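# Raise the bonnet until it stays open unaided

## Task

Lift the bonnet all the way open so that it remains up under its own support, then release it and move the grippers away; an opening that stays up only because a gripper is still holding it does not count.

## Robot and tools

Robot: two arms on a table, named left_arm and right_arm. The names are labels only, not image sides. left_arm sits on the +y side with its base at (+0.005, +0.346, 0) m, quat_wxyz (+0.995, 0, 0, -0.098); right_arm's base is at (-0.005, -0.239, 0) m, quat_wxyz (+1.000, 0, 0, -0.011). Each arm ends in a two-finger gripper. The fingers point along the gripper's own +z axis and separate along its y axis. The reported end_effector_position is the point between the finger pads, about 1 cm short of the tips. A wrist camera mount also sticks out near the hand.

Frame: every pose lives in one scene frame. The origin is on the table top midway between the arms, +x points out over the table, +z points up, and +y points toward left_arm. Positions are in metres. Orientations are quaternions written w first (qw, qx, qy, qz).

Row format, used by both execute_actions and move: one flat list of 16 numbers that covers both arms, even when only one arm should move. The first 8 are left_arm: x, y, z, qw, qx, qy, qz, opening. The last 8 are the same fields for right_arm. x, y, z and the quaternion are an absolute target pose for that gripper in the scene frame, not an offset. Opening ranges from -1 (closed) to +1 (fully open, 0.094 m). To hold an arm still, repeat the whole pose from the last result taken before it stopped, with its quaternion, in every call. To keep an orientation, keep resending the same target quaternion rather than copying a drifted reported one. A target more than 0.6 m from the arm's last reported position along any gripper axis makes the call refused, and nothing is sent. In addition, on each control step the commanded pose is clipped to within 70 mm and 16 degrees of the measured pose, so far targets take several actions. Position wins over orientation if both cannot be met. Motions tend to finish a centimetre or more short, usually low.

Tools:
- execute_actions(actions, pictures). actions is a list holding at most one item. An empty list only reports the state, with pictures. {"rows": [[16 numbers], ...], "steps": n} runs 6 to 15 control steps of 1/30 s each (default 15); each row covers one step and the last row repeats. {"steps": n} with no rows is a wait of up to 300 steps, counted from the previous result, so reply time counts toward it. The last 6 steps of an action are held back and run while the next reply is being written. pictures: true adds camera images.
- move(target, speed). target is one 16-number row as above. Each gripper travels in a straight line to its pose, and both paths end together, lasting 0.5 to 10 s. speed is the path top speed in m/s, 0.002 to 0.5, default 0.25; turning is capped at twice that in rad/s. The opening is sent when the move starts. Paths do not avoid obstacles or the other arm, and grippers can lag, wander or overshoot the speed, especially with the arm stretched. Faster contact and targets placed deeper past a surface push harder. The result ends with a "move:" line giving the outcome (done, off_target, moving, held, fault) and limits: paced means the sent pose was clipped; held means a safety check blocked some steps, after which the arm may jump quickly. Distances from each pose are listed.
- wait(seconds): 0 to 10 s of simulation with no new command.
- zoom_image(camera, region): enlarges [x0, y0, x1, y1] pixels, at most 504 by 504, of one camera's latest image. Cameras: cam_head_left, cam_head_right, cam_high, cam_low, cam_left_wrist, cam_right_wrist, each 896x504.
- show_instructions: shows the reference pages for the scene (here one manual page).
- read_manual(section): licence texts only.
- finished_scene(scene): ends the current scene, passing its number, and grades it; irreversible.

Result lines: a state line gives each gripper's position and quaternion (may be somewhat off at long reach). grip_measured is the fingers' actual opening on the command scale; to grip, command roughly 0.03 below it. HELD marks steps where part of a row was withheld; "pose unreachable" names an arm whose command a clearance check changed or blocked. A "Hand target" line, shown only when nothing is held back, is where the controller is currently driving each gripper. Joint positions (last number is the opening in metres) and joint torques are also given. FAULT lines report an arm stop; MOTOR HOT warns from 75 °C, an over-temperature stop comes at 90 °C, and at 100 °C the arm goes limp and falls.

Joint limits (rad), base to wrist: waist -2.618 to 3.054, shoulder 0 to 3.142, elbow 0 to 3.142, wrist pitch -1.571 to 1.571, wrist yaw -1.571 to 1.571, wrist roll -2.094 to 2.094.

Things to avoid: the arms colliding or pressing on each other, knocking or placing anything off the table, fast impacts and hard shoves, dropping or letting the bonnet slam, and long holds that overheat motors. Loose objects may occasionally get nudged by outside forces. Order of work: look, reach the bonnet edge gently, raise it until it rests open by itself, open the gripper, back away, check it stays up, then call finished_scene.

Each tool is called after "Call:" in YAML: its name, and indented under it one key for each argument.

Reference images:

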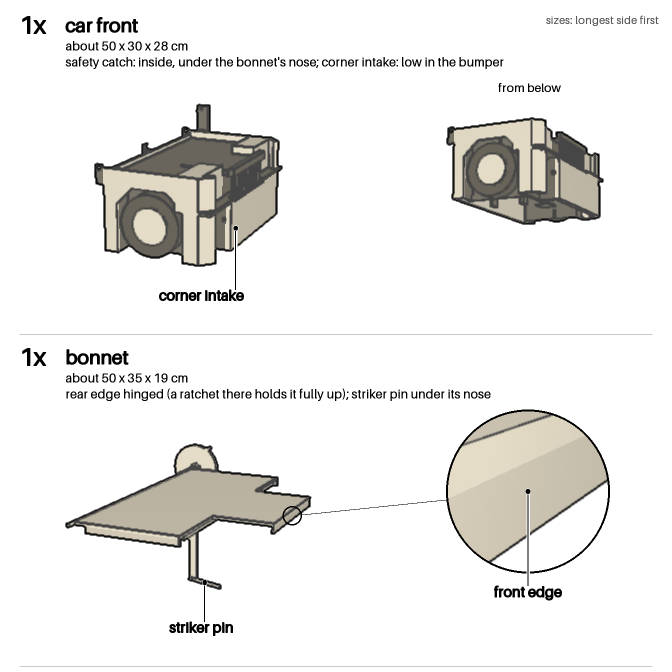

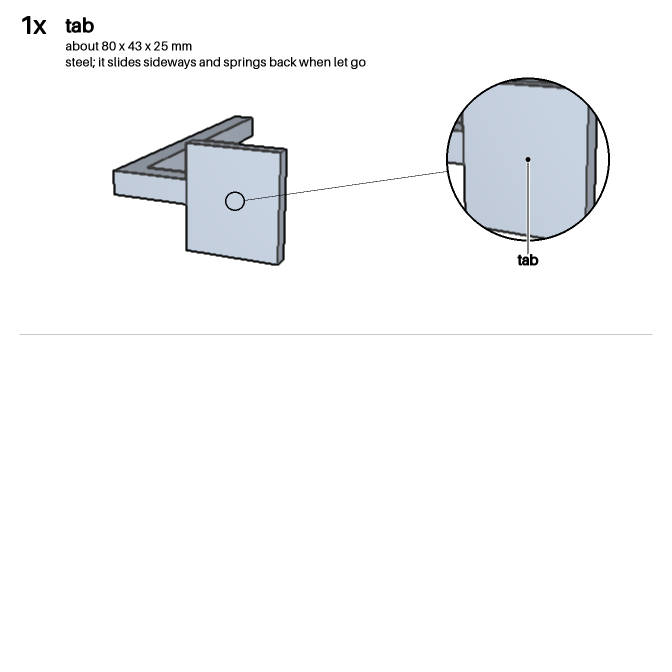

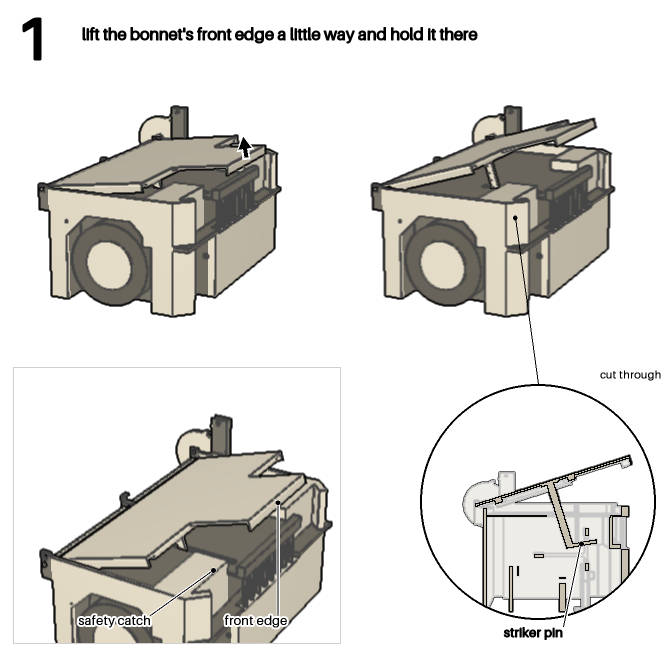

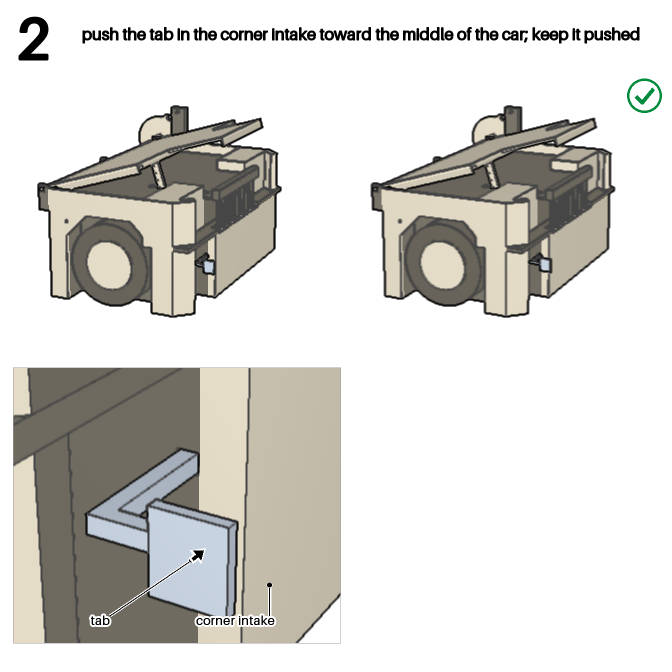

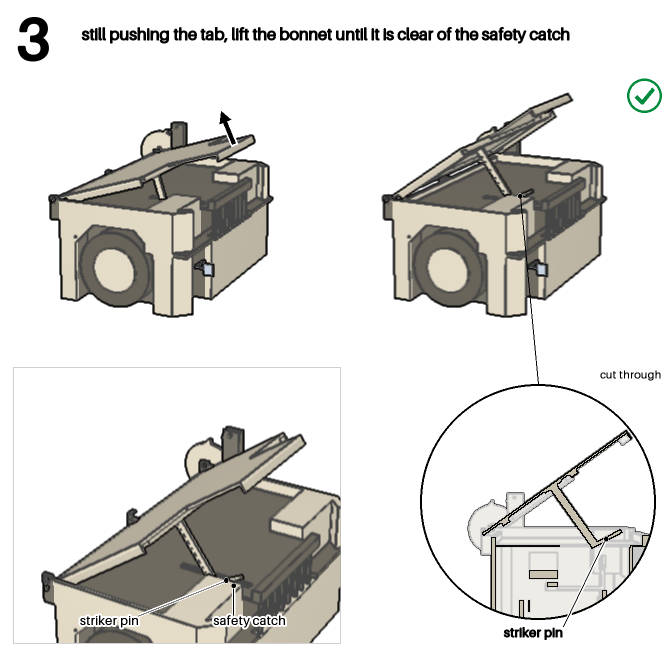

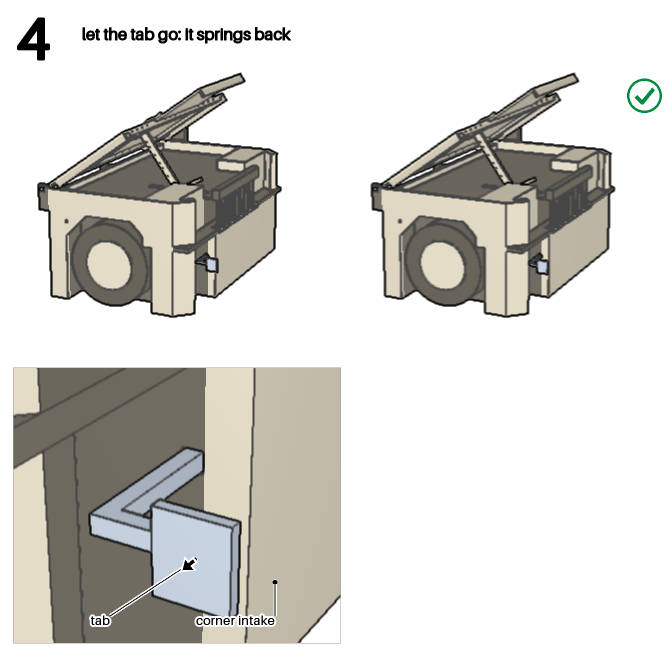

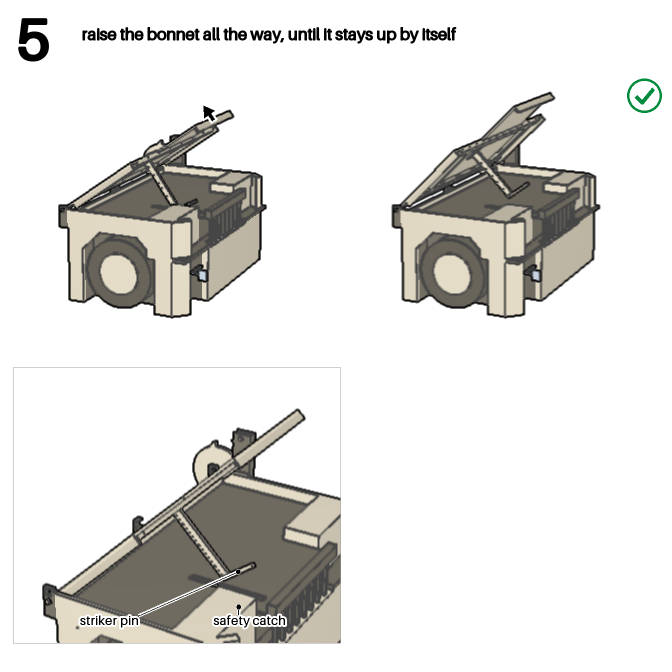

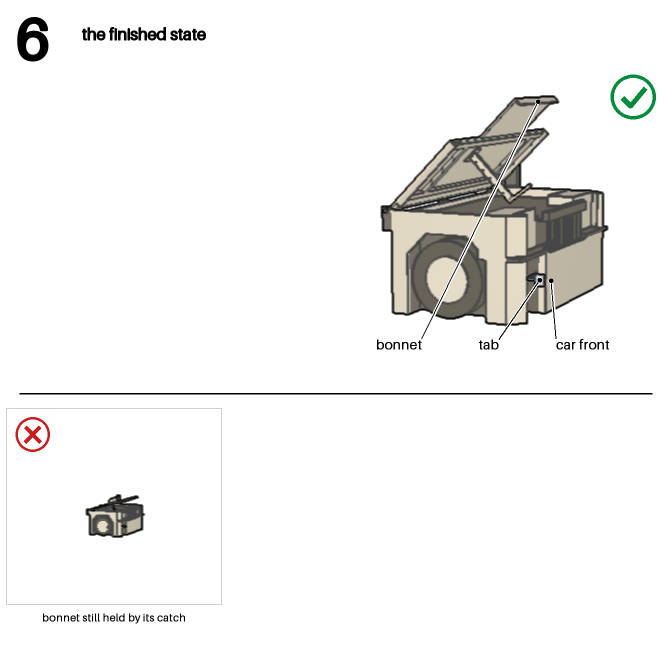

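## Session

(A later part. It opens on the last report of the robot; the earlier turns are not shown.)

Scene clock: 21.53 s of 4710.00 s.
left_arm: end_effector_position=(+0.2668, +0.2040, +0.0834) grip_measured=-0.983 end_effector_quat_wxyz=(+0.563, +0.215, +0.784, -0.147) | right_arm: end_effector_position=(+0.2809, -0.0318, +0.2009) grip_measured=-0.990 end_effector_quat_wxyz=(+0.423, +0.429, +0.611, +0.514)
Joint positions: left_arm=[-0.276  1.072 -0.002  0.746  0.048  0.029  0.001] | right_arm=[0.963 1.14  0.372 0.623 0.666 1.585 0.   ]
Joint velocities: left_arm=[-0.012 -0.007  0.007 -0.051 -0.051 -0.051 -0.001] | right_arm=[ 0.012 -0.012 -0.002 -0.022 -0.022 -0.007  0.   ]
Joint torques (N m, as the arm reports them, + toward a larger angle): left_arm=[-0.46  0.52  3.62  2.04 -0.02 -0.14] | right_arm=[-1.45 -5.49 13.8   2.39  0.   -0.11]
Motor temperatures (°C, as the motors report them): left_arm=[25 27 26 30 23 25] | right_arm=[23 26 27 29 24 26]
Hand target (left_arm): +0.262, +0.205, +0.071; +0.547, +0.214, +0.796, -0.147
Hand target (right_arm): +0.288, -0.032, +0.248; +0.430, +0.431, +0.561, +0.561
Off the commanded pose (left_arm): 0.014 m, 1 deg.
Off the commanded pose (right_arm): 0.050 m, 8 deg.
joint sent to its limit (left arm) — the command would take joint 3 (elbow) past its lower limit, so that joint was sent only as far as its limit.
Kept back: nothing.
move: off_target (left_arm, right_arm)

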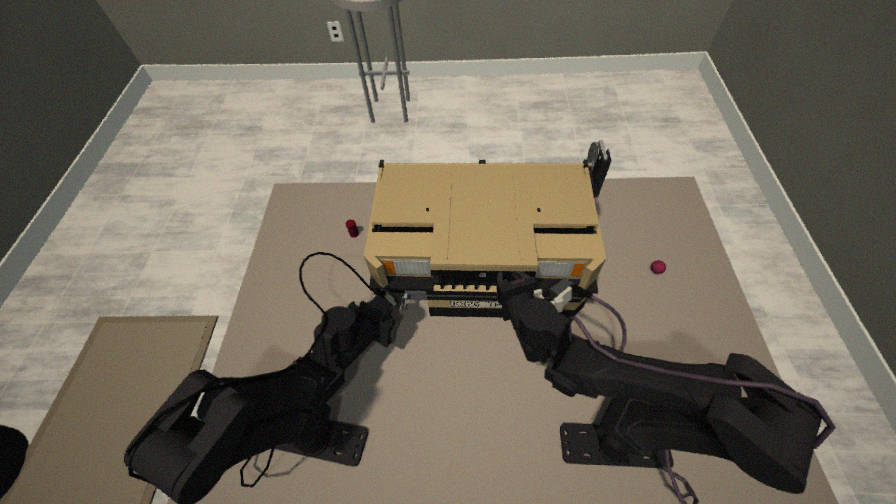

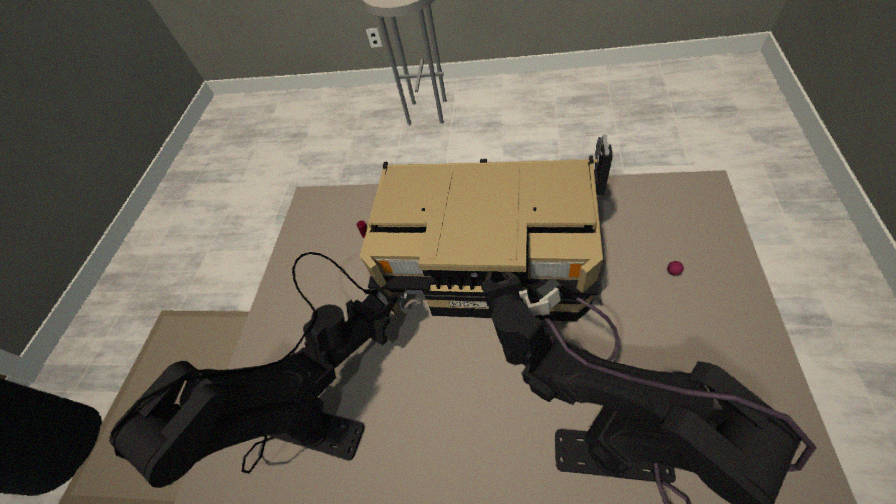

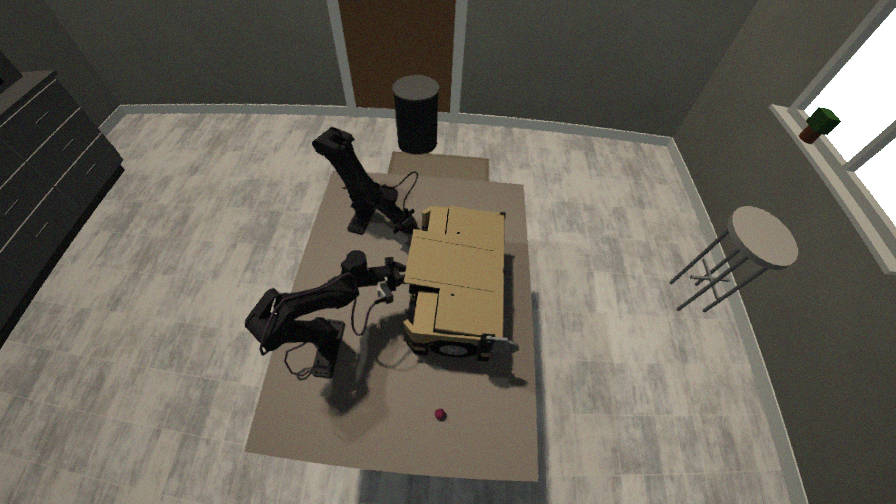

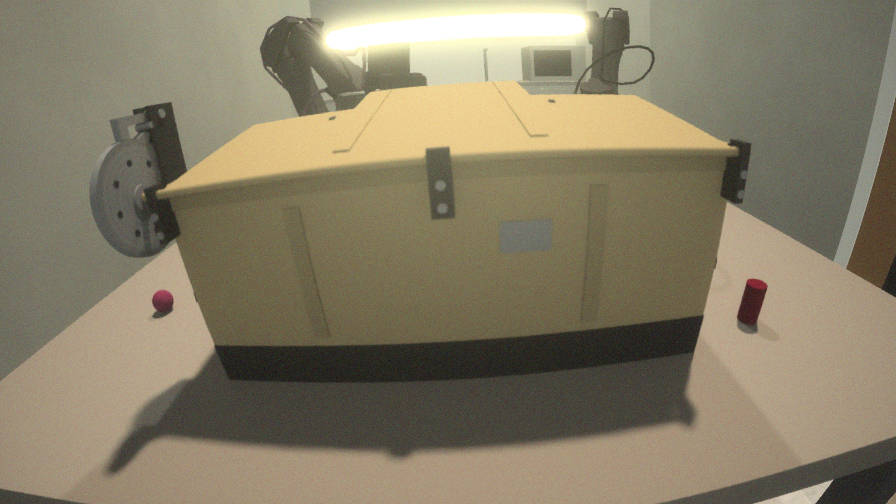

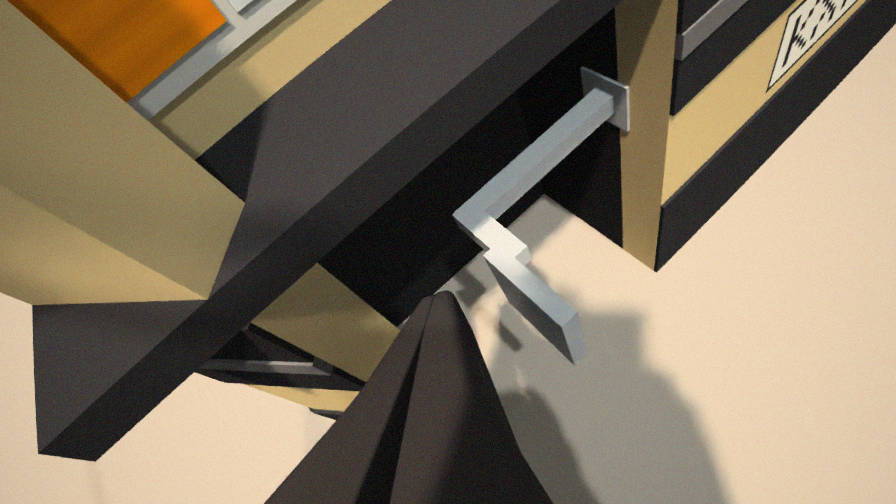

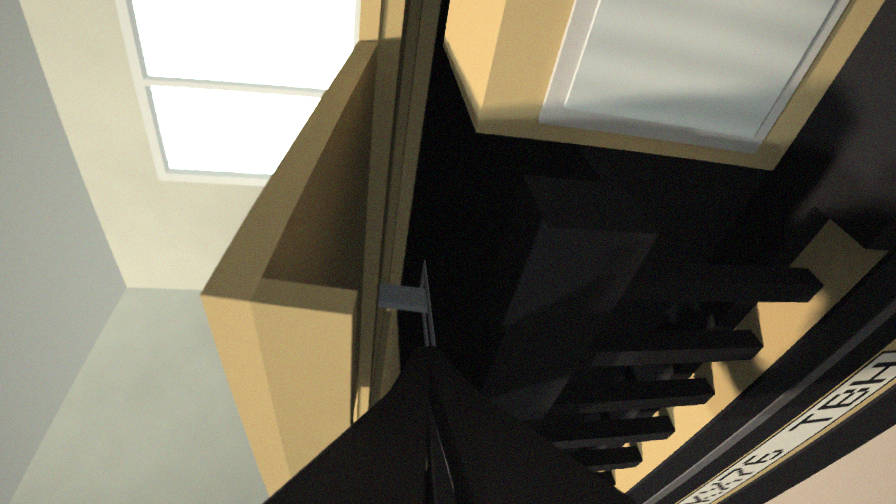

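Call:
move:
  target: [0.262,0.205,0.065,0.554,0.212,0.791,-0.149,-1,0.29,-0.03,0.29,0.483,0.371,0.484,0.629,-1]
  speed: 0.03

Scene clock: 28.37 s of 4710.00 s.
left_arm: end_effector_position=(+0.2673, +0.2037, +0.0767) grip_measured=-0.983 end_effector_quat_wxyz=(+0.555, +0.216, +0.790, -0.145) | right_arm: end_effector_position=(+0.2894, -0.0304, +0.2444) grip_measured=-0.990 end_effector_quat_wxyz=(+0.477, +0.385, +0.540, +0.577)
Joint positions: left_arm=[-0.276  1.121 -0.002  0.775  0.048  0.029  0.001] | right_arm=[0.939 1.253 0.34  1.065 0.649 1.406 0.   ]
Joint velocities: left_arm=[-0.012  0.007 -0.002 -0.007 -0.007  0.022  0.   ] | right_arm=[-0.002  0.002 -0.002  0.007 -0.051  0.007 -0.001]
Joint torques (N m, as the arm reports them, + toward a larger angle): left_arm=[-0.42 -0.44  3.44  2.01  0.   -0.13] | right_arm=[-1.1  -3.74 11.52  2.79 -0.38 -0.3 ]
Motor temperatures (°C, as the motors report them): left_arm=[25 27 26 31 23 25] | right_arm=[23 26 28 32 24 26]
Hand target (left_arm): +0.262, +0.205, +0.066; +0.541, +0.215, +0.800, -0.146
Hand target (right_arm): +0.289, -0.030, +0.289; +0.484, +0.370, +0.486, +0.627
Off the commanded pose (left_arm): 0.013 m, 1 deg.
Off the commanded pose (right_arm): 0.046 m, 9 deg.
joint sent to its limit (left arm) — the command would take joint 3 (elbow) past its lower limit, so that joint was sent only as far as its limit.
Kept back: nothing.
move: off_target (left_arm, right_arm)

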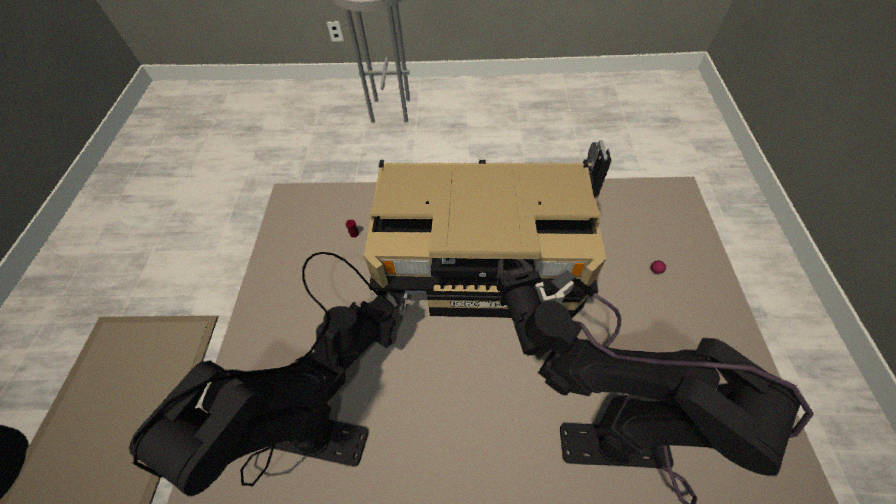

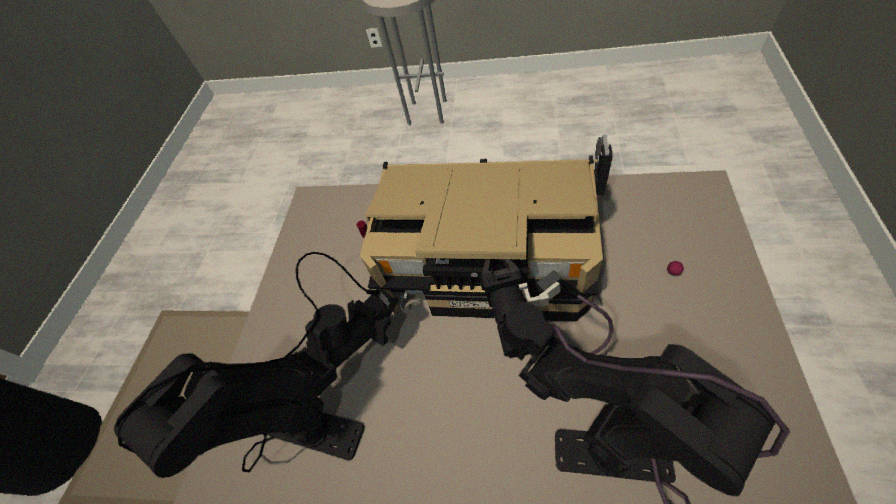

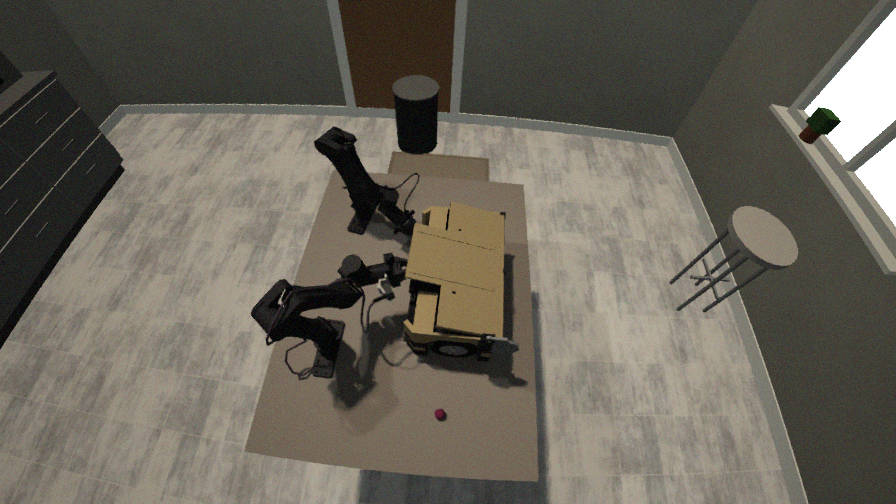

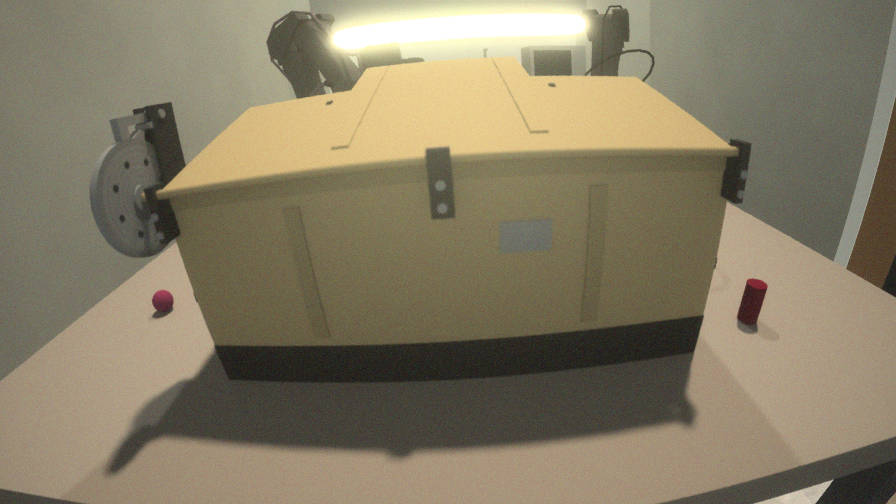

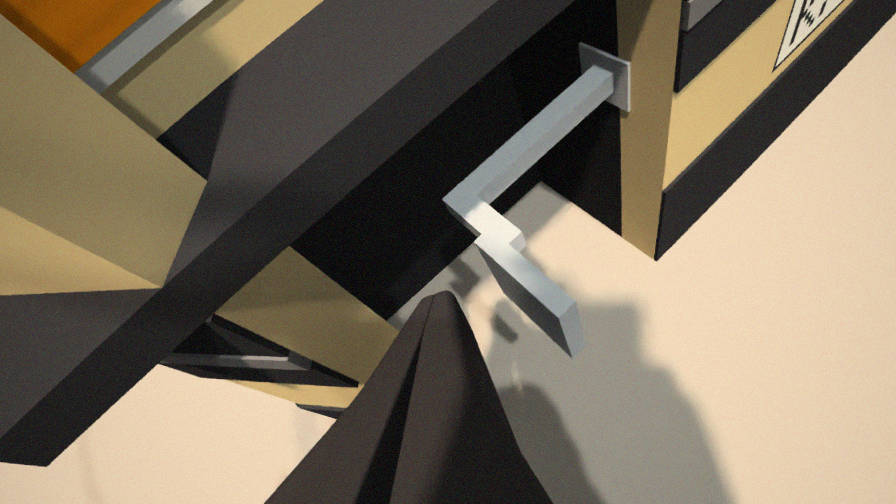

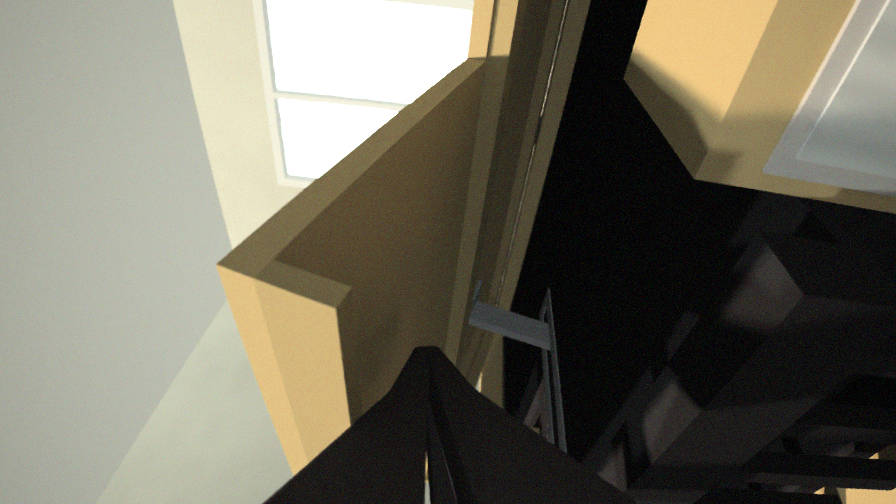

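Call:
execute_actions:
  actions:
    - {"rows":[[0.262,0.203,0.065,0.554,0.212,0.791,-0.149,-1,0.29,-0.03,0.292,0.483,0.371,0.484,0.629,-1],[0.262,0.201,0.065,0.554,0.212,0.791,-0.149,-1,0.29,-0.03,0.294,0.483,0.371,0.484,0.629,-1],[0.262,0.199,0.065,0.554,0.212,0.791,-0.149,-1,0.29,-0.03,0.296,0.483,0.371,0.484,0.629,-1],[0.262,0.197,0.065,0.554,0.212,0.791,-0.149,-1,0.291,-0.03,0.298,0.483,0.371,0.484,0.629,-1],[0.262,0.195,0.065,0.554,0.212,0.791,-0.149,-1,0.292,-0.03,0.3,0.483,0.371,0.484,0.629,-1],[0.262,0.193,0.065,0.554,0.212,0.791,-0.149,-1,0.293,-0.03,0.302,0.483,0.371,0.484,0.629,-1],[0.262,0.191,0.065,0.554,0.212,0.791,-0.149,-1,0.294,-0.03,0.304,0.483,0.371,0.484,0.629,-1],[0.262,0.189,0.065,0.554,0.212,0.791,-0.149,-1,0.295,-0.03,0.306,0.483,0.371,0.484,0.629,-1],[0.262,0.187,0.065,0.554,0.212,0.791,-0.149,-1,0.295,-0.03,0.308,0.483,0.371,0.484,0.629,-1],[0.262,0.185,0.065,0.554,0.212,0.791,-0.149,-1,0.295,-0.03,0.31,0.483,0.371,0.484,0.629,-1]],"steps":15}

Call:
wait:
  seconds: 0.5

Scene clock: 28.97 s of 4710.00 s.
left_arm: end_effector_position=(+0.2634, +0.1931, +0.0642) grip_measured=-0.983 end_effector_quat_wxyz=(+0.543, +0.221, +0.797, -0.142) | right_arm: end_effector_position=(+0.2901, -0.0302, +0.2463) grip_measured=-0.990 end_effector_quat_wxyz=(+0.476, +0.382, +0.543, +0.577)
Joint positions: left_arm=[-0.357  1.233 -0.002  0.856 -0.025  0.006  0.001] | right_arm=[0.932 1.24  0.346 1.042 0.636 1.405 0.   ]
Joint velocities: left_arm=[-0.3    0.408 -0.002  0.447 -0.403 -0.168  0.   ] | right_arm=[-0.071 -0.144  0.134 -0.242 -0.125  0.037  0.   ]
Joint torques (N m, as the arm reports them, + toward a larger angle): left_arm=[-1.39 -1.15  3.45  2.09  0.42 -0.12] | right_arm=[-1.42 -6.59 14.13  2.57 -0.26 -0.23]
Motor temperatures (°C, as the motors report them): left_arm=[25 27 26 31 23 25] | right_arm=[23 26 28 32 24 26]
Steps of this call (steps 1 to 9: nothing new was sent; steps 10 to 18: the first 9 steps of this action). Readings (end_effector_position):
10: left_arm (+0.2673, +0.2037, +0.0764) | right_arm (+0.2894, -0.0305, +0.2448)
11: left_arm (+0.2670, +0.2030, +0.0755) | right_arm (+0.2894, -0.0305, +0.2448)
13: left_arm (+0.2653, +0.1997, +0.0723) | right_arm (+0.2894, -0.0304, +0.2447)
17: left_arm (+0.2631, +0.1933, +0.0653) | right_arm (+0.2897, -0.0304, +0.2451)
18: the state above

Scene clock: 29.67 s of 4710.00 s.
left_arm: end_effector_position=(+0.2667, +0.1933, +0.0643) grip_measured=-0.983 end_effector_quat_wxyz=(+0.551, +0.206, +0.798, -0.130) | right_arm: end_effector_position=(+0.2934, -0.0300, +0.2585) grip_measured=-0.990 end_effector_quat_wxyz=(+0.478, +0.383, +0.536, +0.582)
Joint positions: left_arm=[-0.392  1.286 -0.002  0.921 -0.096 -0.016  0.001] | right_arm=[0.923 1.225 0.378 1.013 0.63  1.405 0.   ]
Joint velocities: left_arm=[-0.012 -0.002  0.002  0.066 -0.037  0.007 -0.   ] | right_arm=[ 0.007 -0.002  0.012  0.037 -0.007  0.007 -0.001]
Joint torques (N m, as the arm reports them, + toward a larger angle): left_arm=[-1.33 -1.18  3.22  2.36  0.21 -0.14] | right_arm=[-1.13 -6.01 13.39  2.32 -0.34 -0.2 ]
Motor temperatures (°C, as the motors report them): left_arm=[25 27 26 32 23 25] | right_arm=[23 26 28 32 24 26]
Hand target (left_arm): +0.262, +0.186, +0.066; +0.552, +0.213, +0.792, -0.149
Hand target (right_arm): +0.293, -0.032, +0.309; +0.485, +0.370, +0.484, +0.628
Off the commanded pose (left_arm): 0.010 m, 2 deg.
Off the commanded pose (right_arm): 0.052 m, 8 deg.
Kept back: nothing.
Steps of this call (steps 1 to 6: the last 6 steps of your previous action; steps 7 to 21: nothing new was sent). Readings (end_effector_position):
1: left_arm (+0.2637, +0.1927, +0.0635) | right_arm (+0.2905, -0.0302, +0.2483)
2: left_arm (+0.2639, +0.1923, +0.0630) | right_arm (+0.2911, -0.0301, +0.2507)
4: left_arm (+0.2645, +0.1920, +0.0627) | right_arm (+0.2923, -0.0301, +0.2554)
8: left_arm (+0.2658, +0.1929, +0.0630) | right_arm (+0.2933, -0.0299, +0.2589)
21: the state above

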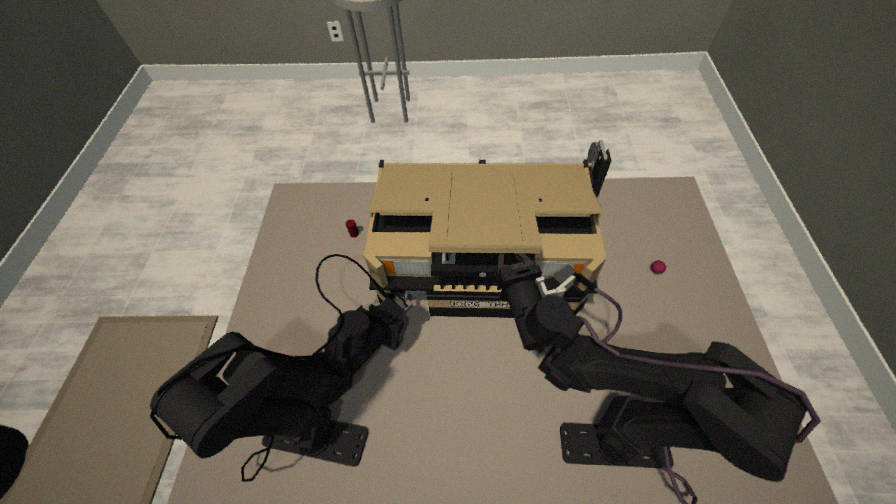

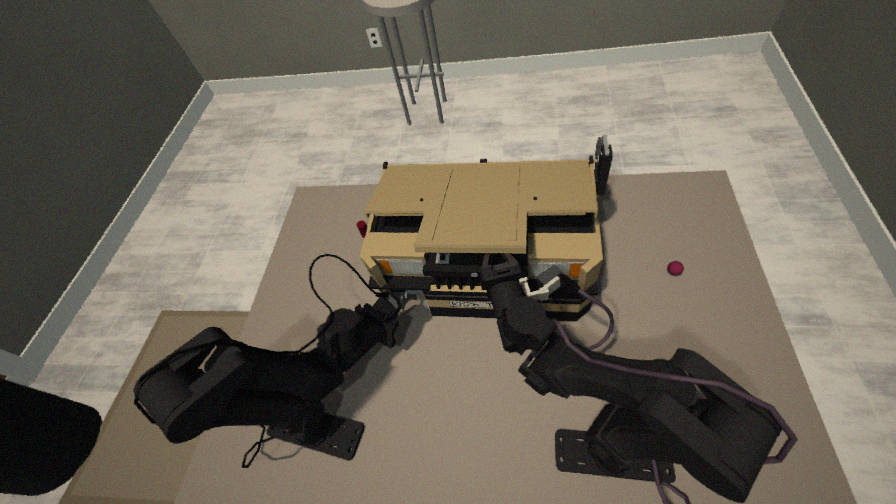

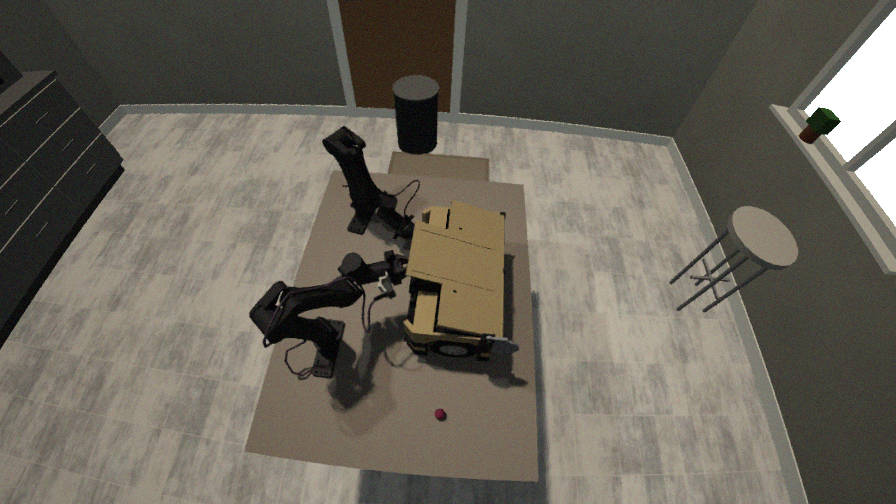

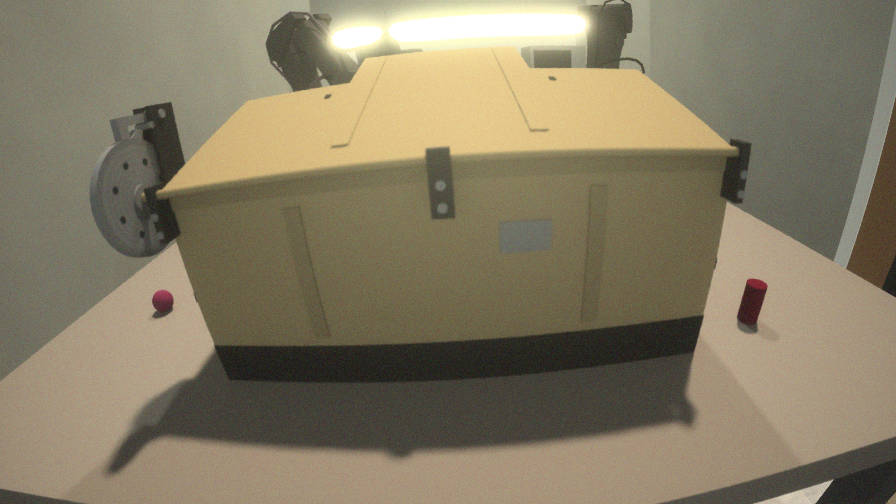

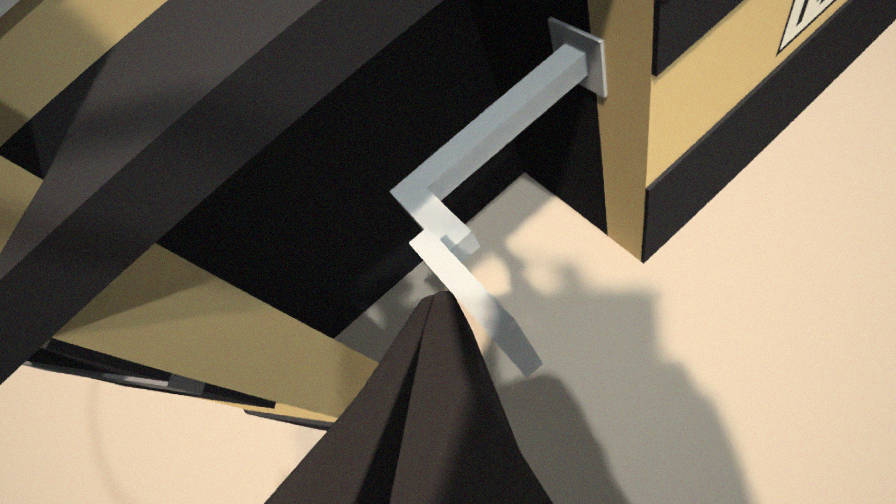

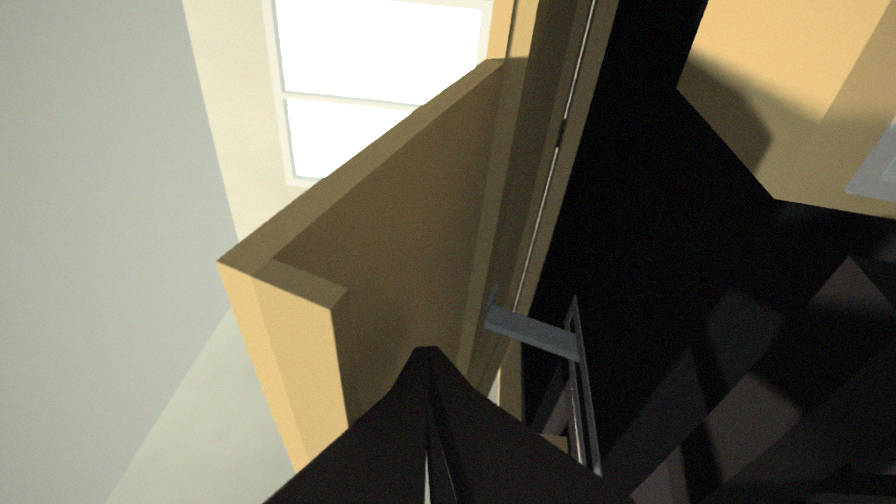

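Contact made. Push further.

Call:
execute_actions:
  actions:
    - {"rows":[[0.264,0.182,0.068,0.554,0.212,0.791,-0.149,-1,0.295,-0.03,0.31,0.483,0.371,0.484,0.629,-1],[0.264,0.179,0.068,0.554,0.212,0.791,-0.149,-1,0.295,-0.03,0.31,0.483,0.371,0.484,0.629,-1],[0.264,0.176,0.068,0.554,0.212,0.791,-0.149,-1,0.295,-0.03,0.31,0.483,0.371,0.484,0.629,-1],[0.264,0.173,0.068,0.554,0.212,0.791,-0.149,-1,0.295,-0.03,0.31,0.483,0.371,0.484,0.629,-1],[0.264,0.17,0.068,0.554,0.212,0.791,-0.149,-1,0.295,-0.03,0.31,0.483,0.371,0.484,0.629,-1],[0.264,0.167,0.068,0.554,0.212,0.791,-0.149,-1,0.295,-0.03,0.31,0.483,0.371,0.484,0.629,-1],[0.264,0.164,0.068,0.554,0.212,0.791,-0.149,-1,0.295,-0.03,0.31,0.483,0.371,0.484,0.629,-1],[0.264,0.161,0.068,0.554,0.212,0.791,-0.149,-1,0.295,-0.03,0.31,0.483,0.371,0.484,0.629,-1],[0.264,0.158,0.068,0.554,0.212,0.791,-0.149,-1,0.295,-0.03,0.31,0.483,0.371,0.484,0.629,-1],[0.264,0.155,0.068,0.554,0.212,0.791,-0.149,-1,0.295,-0.03,0.31,0.483,0.371,0.484,0.629,-1]],"steps":15}

Call:
wait:
  seconds: 0.7

Scene clock: 31.47 s of 4710.00 s.
left_arm: end_effector_position=(+0.2633, +0.1853, +0.0606) grip_measured=-0.984 end_effector_quat_wxyz=(+0.552, +0.202, +0.801, -0.115) | right_arm: end_effector_position=(+0.2934, -0.0299, +0.2584) grip_measured=-0.990 end_effector_quat_wxyz=(+0.478, +0.383, +0.536, +0.582)
Joint positions: left_arm=[-0.491  1.333  0.007  0.943 -0.218 -0.046  0.001] | right_arm=[0.923 1.225 0.378 1.013 0.63  1.405 0.   ]
Joint velocities: left_arm=[-0.437  0.291  0.12   0.022 -0.52  -0.095  0.001] | right_arm=[-0.007 -0.007 -0.007 -0.037 -0.037  0.007  0.001]
Joint torques (N m, as the arm reports them, + toward a larger angle): left_arm=[-2.38 -1.29  6.37  2.14  0.86 -0.09] | right_arm=[-1.14 -6.12 13.42  2.3  -0.35 -0.2 ]
Motor temperatures (°C, as the motors report them): left_arm=[25 27 26 32 23 25] | right_arm=[23 26 28 32 24 26]
Steps of this call (steps 1 to 45: nothing new was sent; steps 46 to 54: the first 9 steps of this action). Readings (end_effector_position):
46: left_arm (+0.2667, +0.1933, +0.0644) | right_arm (+0.2934, -0.0299, +0.2584)
47: left_arm (+0.2665, +0.1930, +0.0645) | right_arm (+0.2934, -0.0299, +0.2584)
49: left_arm (+0.2656, +0.1916, +0.0641) | right_arm (+0.2934, -0.0299, +0.2584)
53: left_arm (+0.2637, +0.1870, +0.0617) | right_arm (+0.2934, -0.0299, +0.2584)
54: the state above

Scene clock: 32.37 s of 4710.00 s.
left_arm: end_effector_position=(+0.2633, +0.1828, +0.0567) grip_measured=-0.984 end_effector_quat_wxyz=(+0.548, +0.194, +0.807, -0.105) | right_arm: end_effector_position=(+0.2934, -0.0299, +0.2584) grip_measured=-0.990 end_effector_quat_wxyz=(+0.478, +0.383, +0.536, +0.582)
Joint positions: left_arm=[-0.533  1.367  0.021  0.943 -0.281 -0.07   0.001] | right_arm=[0.923 1.225 0.378 1.013 0.63  1.405 0.   ]
Joint velocities: left_arm=[ 0.002  0.002 -0.012 -0.095  0.007 -0.037 -0.   ] | right_arm=[ 0.012  0.027 -0.007 -0.007 -0.022 -0.051 -0.001]
Joint torques (N m, as the arm reports them, + toward a larger angle): left_arm=[-2.07 -1.41  6.35  2.19  0.57 -0.11] | right_arm=[-1.14 -6.13 13.42  2.3  -0.35 -0.2 ]
Motor temperatures (°C, as the motors report them): left_arm=[25 27 26 32 23 25] | right_arm=[23 26 28 33 24 26]
Hand target (left_arm): +0.263, +0.157, +0.069; +0.553, +0.212, +0.792, -0.148
Hand target (right_arm): +0.293, -0.032, +0.309; +0.484, +0.370, +0.484, +0.628
Off the commanded pose (left_arm): 0.030 m, 6 deg.
Off the commanded pose (right_arm): 0.052 m, 8 deg.
Kept back: nothing.
Steps of this call (steps 1 to 6: the last 6 steps of your previous action; steps 7 to 27: nothing new was sent). Readings (end_effector_position):
1: left_arm (+0.2629, +0.1838, +0.0595) | right_arm (+0.2934, -0.0299, +0.2584)
2: left_arm (+0.2628, +0.1825, +0.0586) | right_arm (+0.2934, -0.0299, +0.2584)
4: left_arm (+0.2630, +0.1820, +0.0574) | right_arm (+0.2934, -0.0299, +0.2584)
8: left_arm (+0.2633, +0.1827, +0.0567) | right_arm (+0.2934, -0.0299, +0.2584)
27: the state above

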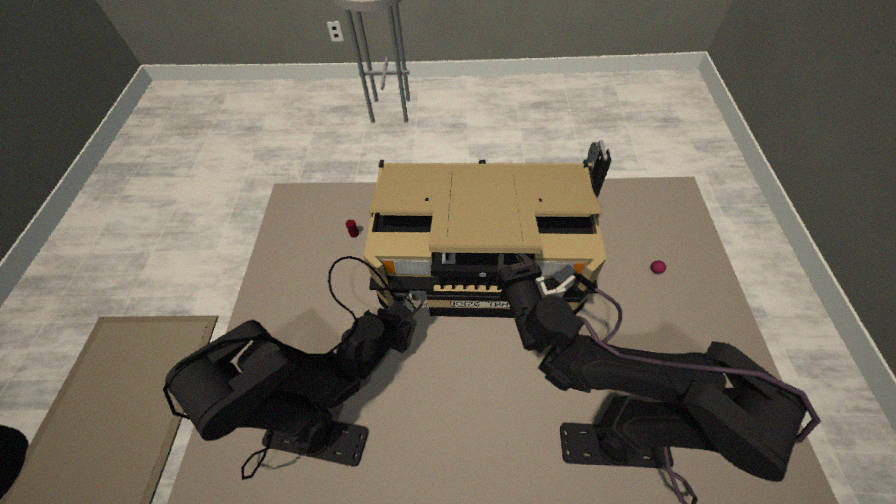

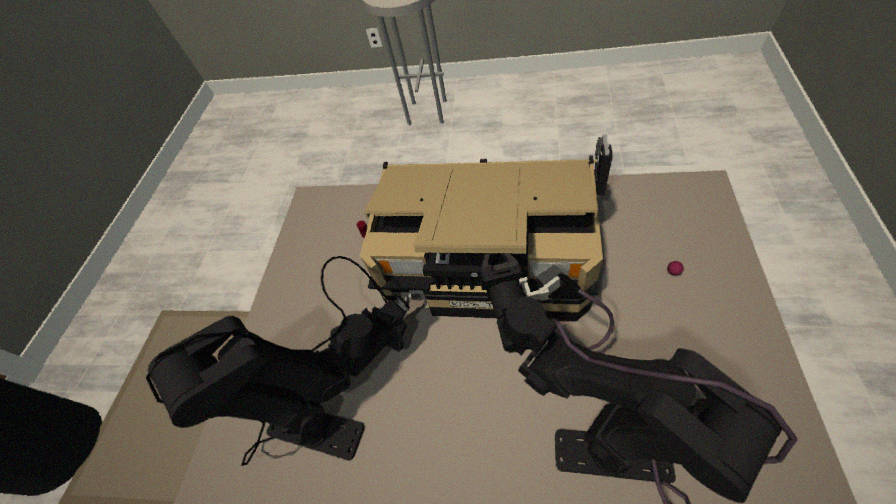

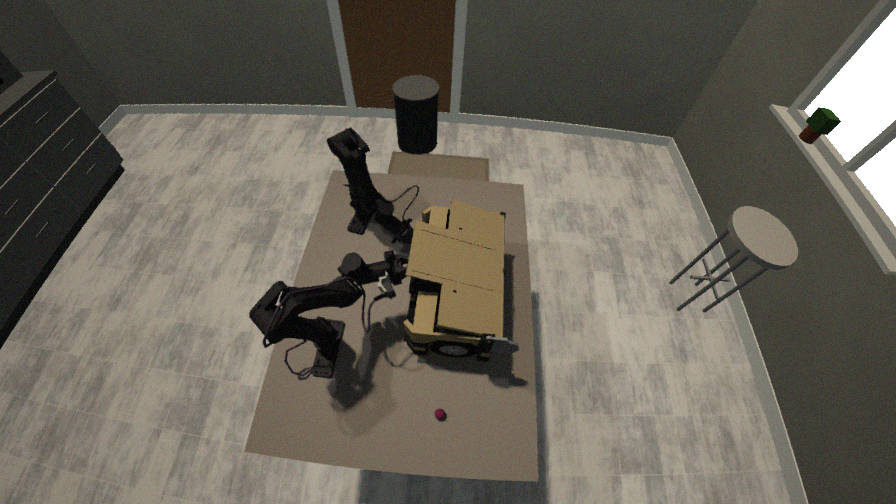

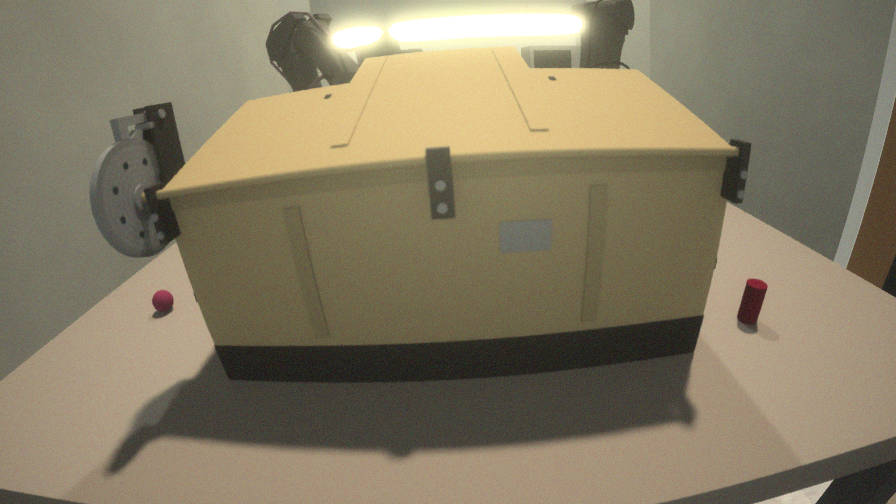

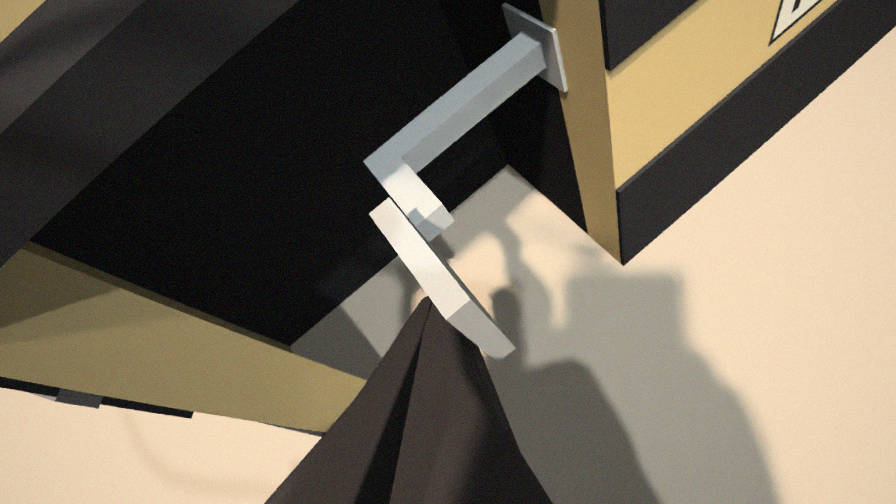

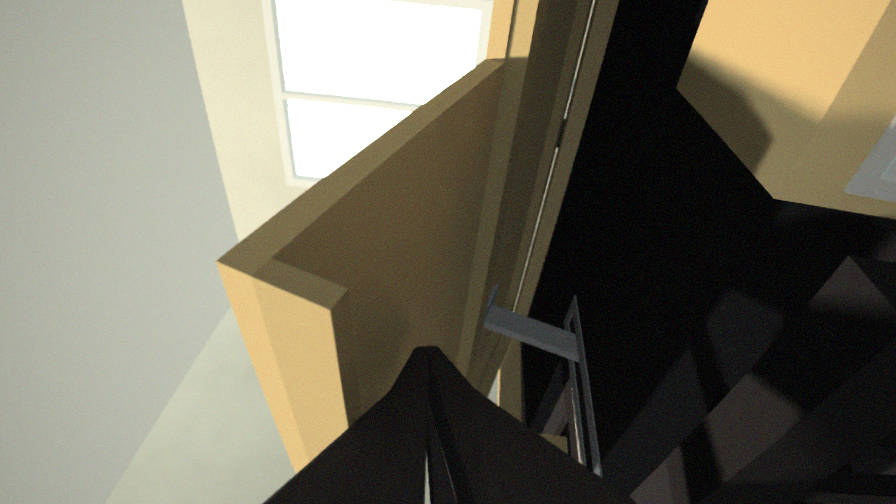

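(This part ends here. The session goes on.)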